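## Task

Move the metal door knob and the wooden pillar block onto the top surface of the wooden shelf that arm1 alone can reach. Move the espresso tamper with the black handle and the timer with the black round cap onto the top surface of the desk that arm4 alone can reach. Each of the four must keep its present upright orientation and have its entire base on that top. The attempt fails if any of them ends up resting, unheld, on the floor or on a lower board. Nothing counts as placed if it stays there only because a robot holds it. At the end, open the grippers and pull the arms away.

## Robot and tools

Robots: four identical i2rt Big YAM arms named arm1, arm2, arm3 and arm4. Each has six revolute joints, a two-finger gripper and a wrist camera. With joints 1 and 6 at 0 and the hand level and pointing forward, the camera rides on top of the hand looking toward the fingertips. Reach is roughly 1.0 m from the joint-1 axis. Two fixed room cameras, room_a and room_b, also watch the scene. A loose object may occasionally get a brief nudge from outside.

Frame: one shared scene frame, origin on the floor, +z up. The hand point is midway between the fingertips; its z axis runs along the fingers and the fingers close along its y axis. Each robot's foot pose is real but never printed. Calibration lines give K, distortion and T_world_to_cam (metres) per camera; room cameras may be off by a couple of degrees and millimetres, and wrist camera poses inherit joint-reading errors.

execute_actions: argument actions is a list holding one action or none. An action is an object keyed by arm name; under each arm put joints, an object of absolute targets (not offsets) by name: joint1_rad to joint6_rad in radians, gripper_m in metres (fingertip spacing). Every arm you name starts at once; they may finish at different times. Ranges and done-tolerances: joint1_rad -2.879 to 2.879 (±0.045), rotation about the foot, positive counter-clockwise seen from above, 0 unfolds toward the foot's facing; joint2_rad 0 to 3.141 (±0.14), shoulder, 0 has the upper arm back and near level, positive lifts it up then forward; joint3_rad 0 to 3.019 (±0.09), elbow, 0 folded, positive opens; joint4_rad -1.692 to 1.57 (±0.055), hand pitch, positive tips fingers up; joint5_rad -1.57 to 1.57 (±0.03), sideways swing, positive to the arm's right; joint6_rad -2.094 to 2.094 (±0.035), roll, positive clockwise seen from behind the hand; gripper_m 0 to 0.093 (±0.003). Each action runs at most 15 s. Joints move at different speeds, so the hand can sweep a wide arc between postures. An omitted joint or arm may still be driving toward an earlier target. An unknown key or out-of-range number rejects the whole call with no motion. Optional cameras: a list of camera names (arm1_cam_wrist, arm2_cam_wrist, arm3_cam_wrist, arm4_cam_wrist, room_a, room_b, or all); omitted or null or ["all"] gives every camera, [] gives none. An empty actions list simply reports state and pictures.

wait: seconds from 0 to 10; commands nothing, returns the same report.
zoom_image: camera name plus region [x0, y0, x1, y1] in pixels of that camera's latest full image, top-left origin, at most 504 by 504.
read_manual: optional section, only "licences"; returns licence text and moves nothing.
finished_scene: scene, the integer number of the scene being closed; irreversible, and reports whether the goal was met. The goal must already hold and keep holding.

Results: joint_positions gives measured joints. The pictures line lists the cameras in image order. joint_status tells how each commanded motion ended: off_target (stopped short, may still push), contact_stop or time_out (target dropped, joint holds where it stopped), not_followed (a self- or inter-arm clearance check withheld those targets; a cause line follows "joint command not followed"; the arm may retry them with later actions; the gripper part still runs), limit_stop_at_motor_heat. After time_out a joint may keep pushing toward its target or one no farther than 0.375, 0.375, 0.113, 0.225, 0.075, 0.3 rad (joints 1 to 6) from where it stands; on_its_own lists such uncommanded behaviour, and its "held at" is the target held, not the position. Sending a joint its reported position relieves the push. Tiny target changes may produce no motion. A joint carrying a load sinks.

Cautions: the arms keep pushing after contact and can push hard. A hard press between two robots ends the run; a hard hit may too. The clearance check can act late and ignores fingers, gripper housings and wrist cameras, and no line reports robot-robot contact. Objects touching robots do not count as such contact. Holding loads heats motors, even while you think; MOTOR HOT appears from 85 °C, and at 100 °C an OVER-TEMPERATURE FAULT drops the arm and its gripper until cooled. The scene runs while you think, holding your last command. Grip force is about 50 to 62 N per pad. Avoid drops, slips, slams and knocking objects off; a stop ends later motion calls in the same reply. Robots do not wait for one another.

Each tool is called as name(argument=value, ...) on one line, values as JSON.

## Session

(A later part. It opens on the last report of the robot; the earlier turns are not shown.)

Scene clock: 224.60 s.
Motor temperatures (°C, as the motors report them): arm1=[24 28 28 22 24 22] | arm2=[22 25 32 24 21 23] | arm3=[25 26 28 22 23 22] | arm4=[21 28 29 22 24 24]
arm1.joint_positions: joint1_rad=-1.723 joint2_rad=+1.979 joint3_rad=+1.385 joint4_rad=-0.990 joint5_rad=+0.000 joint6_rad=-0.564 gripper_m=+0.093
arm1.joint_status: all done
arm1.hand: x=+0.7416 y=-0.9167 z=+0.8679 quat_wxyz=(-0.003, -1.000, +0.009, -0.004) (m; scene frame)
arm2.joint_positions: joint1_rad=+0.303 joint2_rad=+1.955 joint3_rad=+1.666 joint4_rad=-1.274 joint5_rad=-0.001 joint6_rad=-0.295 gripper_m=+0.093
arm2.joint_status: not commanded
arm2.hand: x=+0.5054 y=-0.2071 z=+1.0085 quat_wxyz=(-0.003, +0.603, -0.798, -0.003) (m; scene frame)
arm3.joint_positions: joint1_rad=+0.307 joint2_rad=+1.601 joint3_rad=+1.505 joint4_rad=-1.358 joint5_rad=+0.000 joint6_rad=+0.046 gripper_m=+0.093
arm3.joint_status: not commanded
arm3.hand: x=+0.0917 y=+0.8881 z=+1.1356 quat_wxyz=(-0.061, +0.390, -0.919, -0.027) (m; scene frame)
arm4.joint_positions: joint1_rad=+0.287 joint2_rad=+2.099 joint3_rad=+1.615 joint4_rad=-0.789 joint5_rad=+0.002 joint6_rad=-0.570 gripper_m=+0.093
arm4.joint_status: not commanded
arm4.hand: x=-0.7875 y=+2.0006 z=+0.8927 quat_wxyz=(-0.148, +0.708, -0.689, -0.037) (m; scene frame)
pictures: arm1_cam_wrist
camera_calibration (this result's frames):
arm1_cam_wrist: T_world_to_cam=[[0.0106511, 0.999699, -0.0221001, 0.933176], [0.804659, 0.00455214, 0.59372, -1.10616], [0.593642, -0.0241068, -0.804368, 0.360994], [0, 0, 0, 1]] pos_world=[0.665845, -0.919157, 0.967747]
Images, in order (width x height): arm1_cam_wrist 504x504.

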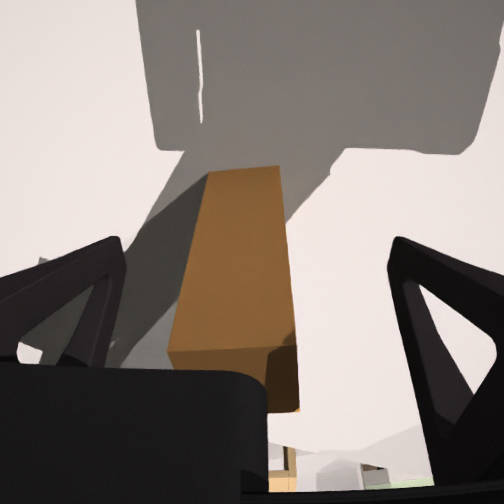

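execute_actions(actions=[{"arm1":{"joints":{"gripper_m":0}}}], cameras=[])

execute_actions(actions=[{"arm1":{"joints":{"joint2_rad":1.75,"joint3_rad":1.4,"joint4_rad":-1.22}}}], cameras=[])

execute_actions(actions=[{"arm1":{"joints":{"joint1_rad":2.13}}}], cameras=[])

execute_actions(actions=[{"arm1":{"joints":{"joint2_rad":2.28,"joint3_rad":1.56,"joint4_rad":-0.85}}}], cameras=["arm1_cam_wrist","room_a"])

Scene clock: 230.47 s.
Motor temperatures (°C, as the motors report them): arm1=[24 28 27 22 24 22] | arm2=[22 25 32 24 21 23] | arm3=[25 26 28 22 23 22] | arm4=[21 28 30 22 24 24]
arm1.joint_positions: joint1_rad=-1.723 joint2_rad=+1.979 joint3_rad=+1.385 joint4_rad=-0.989 joint5_rad=+0.000 joint6_rad=-0.564 gripper_m=+0.034
arm1.joint_status: gripper_m off_target (ended at +0.034, target +0.000)
arm1.hand: x=+0.7414 y=-0.9167 z=+0.8679 quat_wxyz=(-0.003, -1.000, +0.009, -0.004) (m; scene frame)
arm2.joint_positions: joint1_rad=+0.303 joint2_rad=+1.955 joint3_rad=+1.666 joint4_rad=-1.274 joint5_rad=-0.001 joint6_rad=-0.295 gripper_m=+0.093
arm2.joint_status: not commanded
arm2.hand: x=+0.5054 y=-0.2071 z=+1.0085 quat_wxyz=(-0.003, +0.603, -0.798, -0.003) (m; scene frame)
arm3.joint_positions: joint1_rad=+0.307 joint2_rad=+1.601 joint3_rad=+1.505 joint4_rad=-1.358 joint5_rad=+0.000 joint6_rad=+0.046 gripper_m=+0.093
arm3.joint_status: not commanded
arm3.hand: x=+0.0917 y=+0.8881 z=+1.1356 quat_wxyz=(-0.061, +0.390, -0.919, -0.027) (m; scene frame)
arm4.joint_positions: joint1_rad=+0.287 joint2_rad=+2.099 joint3_rad=+1.615 joint4_rad=-0.789 joint5_rad=+0.002 joint6_rad=-0.570 gripper_m=+0.093
arm4.joint_status: not commanded
arm4.hand: x=-0.7875 y=+2.0006 z=+0.8927 quat_wxyz=(-0.148, +0.708, -0.689, -0.037) (m; scene frame)
pictures: none
No camera images: the call's "cameras" was empty. Leave "cameras" out to get every camera's image.

Scene clock: 231.70 s.
Motor temperatures (°C, as the motors report them): arm1=[24 28 27 22 24 22] | arm2=[22 25 32 24 21 23] | arm3=[25 26 28 22 23 22] | arm4=[21 28 30 22 24 24]
arm1.joint_positions: joint1_rad=-1.723 joint2_rad=+1.747 joint3_rad=+1.385 joint4_rad=-1.206 joint5_rad=+0.000 joint6_rad=-0.564 gripper_m=+0.034
arm1.joint_status: all done
arm1.hand: x=+0.7709 y=-0.9359 z=+0.9866 quat_wxyz=(+0.001, -1.000, +0.009, +0.003) (m; scene frame)
arm2.joint_positions: joint1_rad=+0.303 joint2_rad=+1.955 joint3_rad=+1.666 joint4_rad=-1.274 joint5_rad=-0.001 joint6_rad=-0.295 gripper_m=+0.093
arm2.joint_status: not commanded
arm2.hand: x=+0.5054 y=-0.2071 z=+1.0085 quat_wxyz=(-0.003, +0.603, -0.798, -0.003) (m; scene frame)
arm3.joint_positions: joint1_rad=+0.307 joint2_rad=+1.601 joint3_rad=+1.505 joint4_rad=-1.358 joint5_rad=+0.000 joint6_rad=+0.046 gripper_m=+0.093
arm3.joint_status: not commanded
arm3.hand: x=+0.0917 y=+0.8881 z=+1.1356 quat_wxyz=(-0.061, +0.390, -0.919, -0.027) (m; scene frame)
arm4.joint_positions: joint1_rad=+0.287 joint2_rad=+2.099 joint3_rad=+1.615 joint4_rad=-0.789 joint5_rad=+0.002 joint6_rad=-0.570 gripper_m=+0.093
arm4.joint_status: not commanded
arm4.hand: x=-0.7875 y=+2.0006 z=+0.8927 quat_wxyz=(-0.148, +0.708, -0.689, -0.037) (m; scene frame)
pictures: none
No camera images: the call's "cameras" was empty. Leave "cameras" out to get every camera's image.

Scene clock: 234.83 s.
Motor temperatures (°C, as the motors report them): arm1=[24 28 28 22 24 22] | arm2=[22 25 32 24 21 23] | arm3=[25 26 28 22 23 22] | arm4=[21 28 30 22 24 24]
arm1.joint_positions: joint1_rad=+2.135 joint2_rad=+1.749 joint3_rad=+1.385 joint4_rad=-1.206 joint5_rad=+0.000 joint6_rad=-0.564 gripper_m=+0.034
arm1.joint_status: all done
arm1.hand: x=+1.7076 y=-1.1496 z=+0.9827 quat_wxyz=(+0.001, +0.342, -0.940, -0.001) (m; scene frame)
arm2.joint_positions: joint1_rad=+0.303 joint2_rad=+1.955 joint3_rad=+1.666 joint4_rad=-1.274 joint5_rad=-0.001 joint6_rad=-0.295 gripper_m=+0.093
arm2.joint_status: not commanded
arm2.hand: x=+0.5054 y=-0.2071 z=+1.0085 quat_wxyz=(-0.003, +0.603, -0.798, -0.003) (m; scene frame)
arm3.joint_positions: joint1_rad=+0.307 joint2_rad=+1.601 joint3_rad=+1.505 joint4_rad=-1.358 joint5_rad=+0.000 joint6_rad=+0.046 gripper_m=+0.093
arm3.joint_status: not commanded
arm3.hand: x=+0.0917 y=+0.8881 z=+1.1356 quat_wxyz=(-0.061, +0.390, -0.919, -0.027) (m; scene frame)
arm4.joint_positions: joint1_rad=+0.287 joint2_rad=+2.099 joint3_rad=+1.615 joint4_rad=-0.789 joint5_rad=+0.002 joint6_rad=-0.570 gripper_m=+0.093
arm4.joint_status: not commanded
arm4.hand: x=-0.7875 y=+2.0006 z=+0.8927 quat_wxyz=(-0.148, +0.708, -0.689, -0.037) (m; scene frame)
pictures: none
No camera images: the call's "cameras" was empty. Leave "cameras" out to get every camera's image.

Scene clock: 236.37 s.
Motor temperatures (°C, as the motors report them): arm1=[24 28 28 22 24 22] | arm2=[22 25 32 24 21 23] | arm3=[25 26 28 22 23 22] | arm4=[21 28 30 22 24 24]
arm1.joint_positions: joint1_rad=+2.135 joint2_rad=+2.286 joint3_rad=+1.543 joint4_rad=-0.863 joint5_rad=+0.000 joint6_rad=-0.564 gripper_m=+0.034
arm1.joint_status: all done
arm1.hand: x=+1.7876 y=-1.1386 z=+0.7410 quat_wxyz=(+0.018, +0.342, -0.939, -0.005) (m; scene frame)
arm2.joint_positions: joint1_rad=+0.303 joint2_rad=+1.955 joint3_rad=+1.666 joint4_rad=-1.274 joint5_rad=-0.001 joint6_rad=-0.295 gripper_m=+0.093
arm2.joint_status: not commanded
arm2.hand: x=+0.5054 y=-0.2071 z=+1.0085 quat_wxyz=(-0.003, +0.603, -0.798, -0.003) (m; scene frame)
arm3.joint_positions: joint1_rad=+0.307 joint2_rad=+1.601 joint3_rad=+1.505 joint4_rad=-1.358 joint5_rad=+0.000 joint6_rad=+0.046 gripper_m=+0.093
arm3.joint_status: not commanded
arm3.hand: x=+0.0917 y=+0.8881 z=+1.1356 quat_wxyz=(-0.061, +0.390, -0.919, -0.027) (m; scene frame)
arm4.joint_positions: joint1_rad=+0.287 joint2_rad=+2.099 joint3_rad=+1.615 joint4_rad=-0.789 joint5_rad=+0.002 joint6_rad=-0.570 gripper_m=+0.093
arm4.joint_status: not commanded
arm4.hand: x=-0.7875 y=+2.0006 z=+0.8927 quat_wxyz=(-0.148, +0.708, -0.689, -0.037) (m; scene frame)
pictures: arm1_cam_wrist, room_a
camera_calibration (this result's frames):
arm1_cam_wrist: T_world_to_cam=[[0.64815, -0.760617, -0.03693, -1.9918], [-0.587498, -0.530307, 0.611245, -0.00482066], [-0.484508, -0.374482, -0.790579, 1.15077], [0, 0, 0, 1]] pos_world=[1.84571, -1.08661, 0.839163]
Images, in order (width x height): arm1_cam_wrist 504x504, room_a 672x504.

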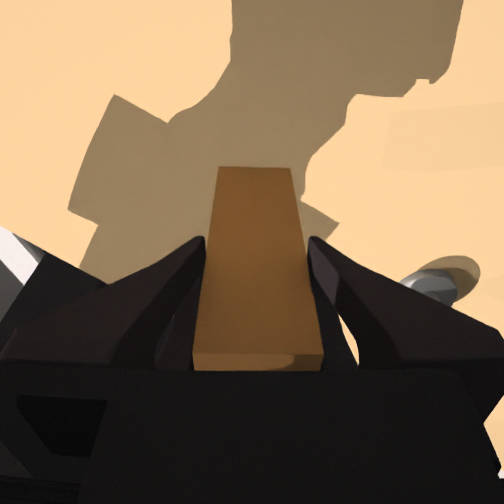

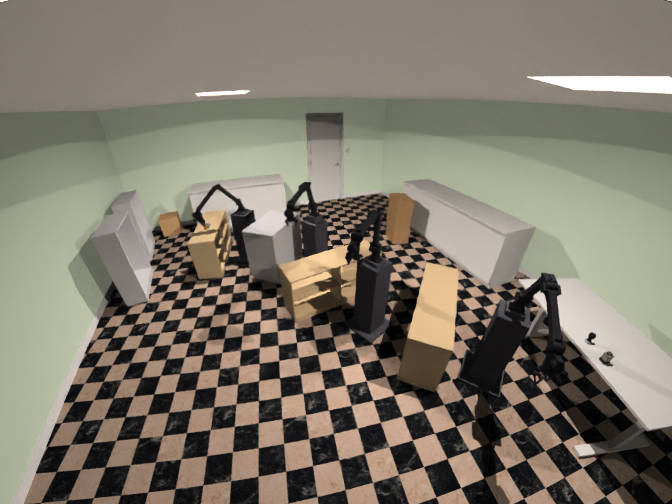

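Lower in small steps.

execute_actions(actions=[{"arm1":{"joints":{"joint2_rad":2.35,"joint4_rad":-0.77}}}], cameras=["arm1_cam_wrist"])

execute_actions(actions=[{"arm1":{"joints":{"joint2_rad":2.385,"joint4_rad":-0.735}}}], cameras=["arm1_cam_wrist"])

Scene clock: 239.03 s.
Motor temperatures (°C, as the motors report them): arm1=[24 28 28 22 24 22] | arm2=[22 25 32 24 21 23] | arm3=[25 26 28 22 23 22] | arm4=[21 28 30 22 24 24]
arm1.joint_positions: joint1_rad=+2.135 joint2_rad=+2.352 joint3_rad=+1.543 joint4_rad=-0.784 joint5_rad=+0.000 joint6_rad=-0.564 gripper_m=+0.034
arm1.joint_status: all done
arm1.hand: x=+1.7884 y=-1.1384 z=+0.7029 quat_wxyz=(+0.012, +0.342, -0.939, -0.003) (m; scene frame)
arm2.joint_positions: joint1_rad=+0.303 joint2_rad=+1.955 joint3_rad=+1.666 joint4_rad=-1.274 joint5_rad=-0.001 joint6_rad=-0.295 gripper_m=+0.093
arm2.joint_status: not commanded
arm2.hand: x=+0.5054 y=-0.2071 z=+1.0085 quat_wxyz=(-0.003, +0.603, -0.798, -0.003) (m; scene frame)
arm3.joint_positions: joint1_rad=+0.307 joint2_rad=+1.601 joint3_rad=+1.505 joint4_rad=-1.358 joint5_rad=+0.000 joint6_rad=+0.046 gripper_m=+0.093
arm3.joint_status: not commanded
arm3.hand: x=+0.0917 y=+0.8881 z=+1.1356 quat_wxyz=(-0.061, +0.390, -0.919, -0.027) (m; scene frame)
arm4.joint_positions: joint1_rad=+0.287 joint2_rad=+2.099 joint3_rad=+1.615 joint4_rad=-0.789 joint5_rad=+0.002 joint6_rad=-0.570 gripper_m=+0.093
arm4.joint_status: not commanded
arm4.hand: x=-0.7875 y=+2.0006 z=+0.8927 quat_wxyz=(-0.148, +0.708, -0.689, -0.037) (m; scene frame)
pictures: arm1_cam_wrist
camera_calibration (this result's frames):
arm1_cam_wrist: T_world_to_cam=[[0.648581, -0.760565, -0.029714, -1.9994], [-0.595534, -0.531386, 0.602468, 0.0383608], [-0.474006, -0.373054, -0.79759, 1.10881], [0, 0, 0, 1]] pos_world=[1.8452, -1.08664, 0.801857]
Images, in order (width x height): arm1_cam_wrist 504x504.

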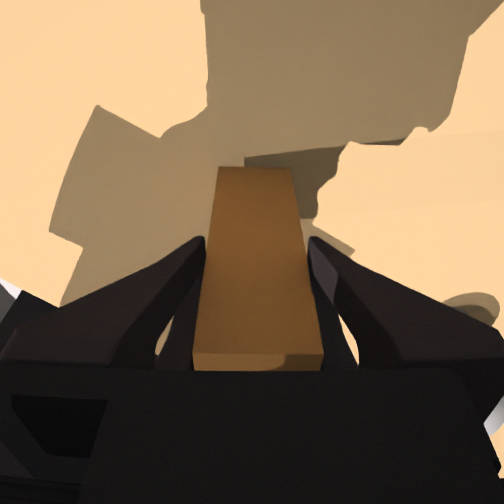

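Scene clock: 239.60 s.
Motor temperatures (°C, as the motors report them): arm1=[24 28 28 22 24 22] | arm2=[22 25 32 24 21 23] | arm3=[25 26 28 22 23 22] | arm4=[21 28 30 22 24 24]
arm1.joint_positions: joint1_rad=+2.135 joint2_rad=+2.360 joint3_rad=+1.543 joint4_rad=-0.750 joint5_rad=-0.001 joint6_rad=-0.565 gripper_m=+0.034
arm1.joint_status: all done
arm1.hand: x=+1.7939 y=-1.1375 z=+0.6979 quat_wxyz=(-0.001, +0.343, -0.939, -0.001) (m; scene frame)
arm2.joint_positions: joint1_rad=+0.303 joint2_rad=+1.955 joint3_rad=+1.666 joint4_rad=-1.274 joint5_rad=-0.001 joint6_rad=-0.295 gripper_m=+0.093
arm2.joint_status: not commanded
arm2.hand: x=+0.5054 y=-0.2071 z=+1.0085 quat_wxyz=(-0.003, +0.603, -0.798, -0.003) (m; scene frame)
arm3.joint_positions: joint1_rad=+0.307 joint2_rad=+1.601 joint3_rad=+1.505 joint4_rad=-1.358 joint5_rad=+0.000 joint6_rad=+0.046 gripper_m=+0.093
arm3.joint_status: not commanded
arm3.hand: x=+0.0917 y=+0.8881 z=+1.1356 quat_wxyz=(-0.061, +0.390, -0.919, -0.027) (m; scene frame)
arm4.joint_positions: joint1_rad=+0.287 joint2_rad=+2.099 joint3_rad=+1.615 joint4_rad=-0.789 joint5_rad=+0.002 joint6_rad=-0.570 gripper_m=+0.093
arm4.joint_status: not commanded
arm4.hand: x=-0.7875 y=+2.0006 z=+0.8927 quat_wxyz=(-0.148, +0.708, -0.689, -0.037) (m; scene frame)
pictures: arm1_cam_wrist
camera_calibration (this result's frames):
arm1_cam_wrist: T_world_to_cam=[[0.649417, -0.760243, -0.016941, -2.0125], [-0.609884, -0.534025, 0.585542, 0.0796493], [-0.454201, -0.369929, -0.810465, 1.08485], [0, 0, 0, 1]] pos_world=[1.84827, -1.08614, 0.798499]
Images, in order (width x height): arm1_cam_wrist 504x504.

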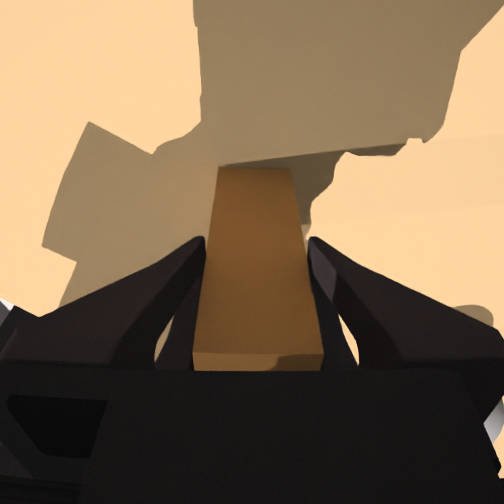

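Contact (j2 stalled). Release and retreat.

execute_actions(actions=[{"arm1":{"joints":{"joint2_rad":2.36,"gripper_m":0.093}}}], cameras=[])

execute_actions(actions=[{"arm1":{"joints":{"joint2_rad":1.95,"joint3_rad":1.54,"joint4_rad":-1.16}}}], cameras=["arm1_cam_wrist","room_a","room_b"])

Scene clock: 242.97 s.
Motor temperatures (°C, as the motors report them): arm1=[24 28 27 22 24 22] | arm2=[22 25 32 24 21 23] | arm3=[25 26 28 22 23 22] | arm4=[21 28 30 22 24 24]
arm1.joint_positions: joint1_rad=+2.135 joint2_rad=+2.360 joint3_rad=+1.543 joint4_rad=-0.750 joint5_rad=-0.001 joint6_rad=-0.565 gripper_m=+0.093
arm1.joint_status: all done
arm1.hand: x=+1.7944 y=-1.1377 z=+0.6984 quat_wxyz=(-0.001, +0.342, -0.940, -0.001) (m; scene frame)
arm2.joint_positions: joint1_rad=+0.303 joint2_rad=+1.955 joint3_rad=+1.666 joint4_rad=-1.274 joint5_rad=-0.001 joint6_rad=-0.295 gripper_m=+0.093
arm2.joint_status: not commanded
arm2.hand: x=+0.5054 y=-0.2071 z=+1.0085 quat_wxyz=(-0.003, +0.603, -0.798, -0.003) (m; scene frame)
arm3.joint_positions: joint1_rad=+0.307 joint2_rad=+1.601 joint3_rad=+1.505 joint4_rad=-1.358 joint5_rad=+0.000 joint6_rad=+0.046 gripper_m=+0.093
arm3.joint_status: not commanded
arm3.hand: x=+0.0917 y=+0.8881 z=+1.1356 quat_wxyz=(-0.061, +0.390, -0.919, -0.027) (m; scene frame)
arm4.joint_positions: joint1_rad=+0.287 joint2_rad=+2.099 joint3_rad=+1.615 joint4_rad=-0.789 joint5_rad=+0.002 joint6_rad=-0.570 gripper_m=+0.093
arm4.joint_status: not commanded
arm4.hand: x=-0.7875 y=+2.0006 z=+0.8927 quat_wxyz=(-0.148, +0.708, -0.689, -0.037) (m; scene frame)
pictures: none
No camera images: the call's "cameras" was empty. Leave "cameras" out to get every camera's image.

Scene clock: 244.43 s.
Motor temperatures (°C, as the motors report them): arm1=[24 28 27 22 24 22] | arm2=[22 25 32 24 21 23] | arm3=[25 26 28 22 23 22] | arm4=[21 28 30 22 24 24]
arm1.joint_positions: joint1_rad=+2.135 joint2_rad=+1.948 joint3_rad=+1.533 joint4_rad=-1.147 joint5_rad=-0.001 joint6_rad=-0.565 gripper_m=+0.093
arm1.joint_status: all done
arm1.hand: x=+1.7703 y=-1.1412 z=+0.9314 quat_wxyz=(-0.004, +0.342, -0.940, +0.000) (m; scene frame)
arm2.joint_positions: joint1_rad=+0.303 joint2_rad=+1.955 joint3_rad=+1.666 joint4_rad=-1.274 joint5_rad=-0.001 joint6_rad=-0.295 gripper_m=+0.093
arm2.joint_status: not commanded
arm2.hand: x=+0.5054 y=-0.2071 z=+1.0085 quat_wxyz=(-0.003, +0.603, -0.798, -0.003) (m; scene frame)
arm3.joint_positions: joint1_rad=+0.307 joint2_rad=+1.601 joint3_rad=+1.505 joint4_rad=-1.358 joint5_rad=+0.000 joint6_rad=+0.046 gripper_m=+0.093
arm3.joint_status: not commanded
arm3.hand: x=+0.0917 y=+0.8881 z=+1.1356 quat_wxyz=(-0.061, +0.390, -0.919, -0.027) (m; scene frame)
arm4.joint_positions: joint1_rad=+0.287 joint2_rad=+2.099 joint3_rad=+1.615 joint4_rad=-0.789 joint5_rad=+0.002 joint6_rad=-0.570 gripper_m=+0.093
arm4.joint_status: not commanded
arm4.hand: x=-0.7875 y=+2.0006 z=+0.8927 quat_wxyz=(-0.148, +0.708, -0.689, -0.037) (m; scene frame)
pictures: arm1_cam_wrist, room_a, room_b
camera_calibration (this result's frames):
arm1_cam_wrist: T_world_to_cam=[[0.649215, -0.760482, -0.0136348, -1.99896], [-0.61362, -0.534265, 0.581405, -0.0632293], [-0.449433, -0.369091, -0.8135, 1.2573], [0, 0, 0, 1]] pos_world=[1.82403, -1.0899, 1.03232]
Images, in order (width x height): arm1_cam_wrist 504x504, room_a 672x504, room_b 672x504.

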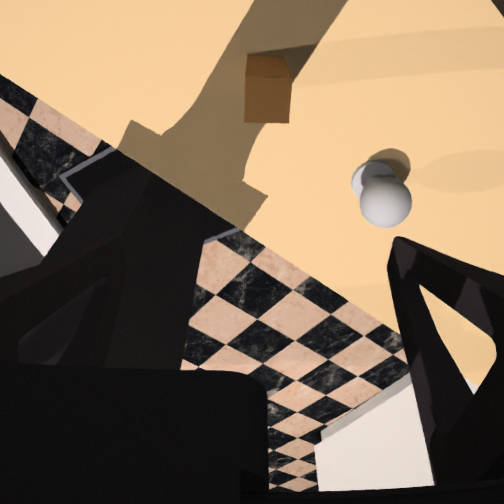

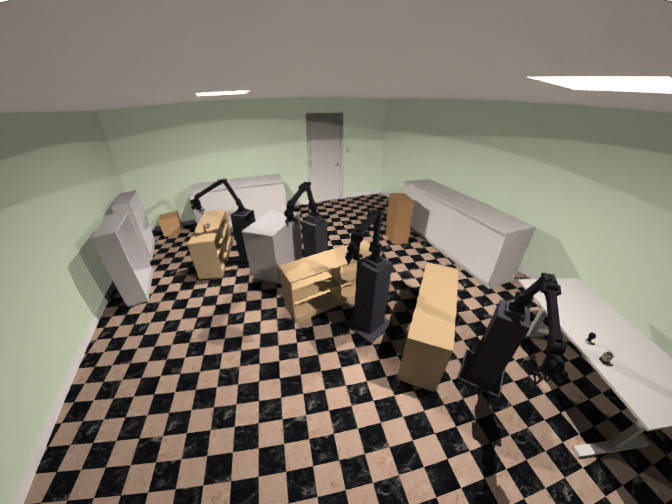

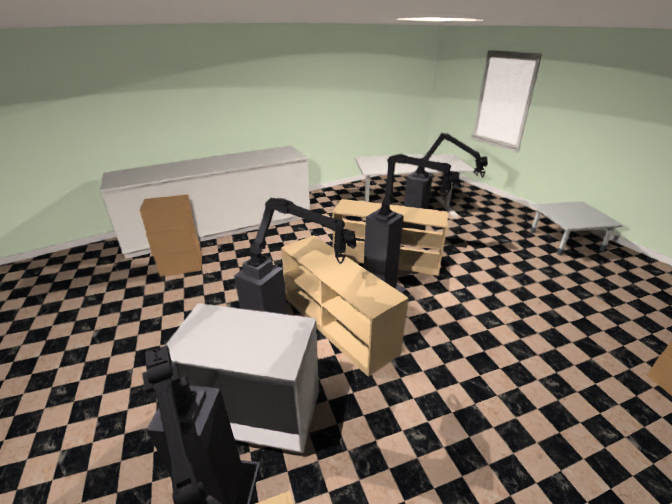

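finished_scene(scene=2)

The scene is finished: the task was done.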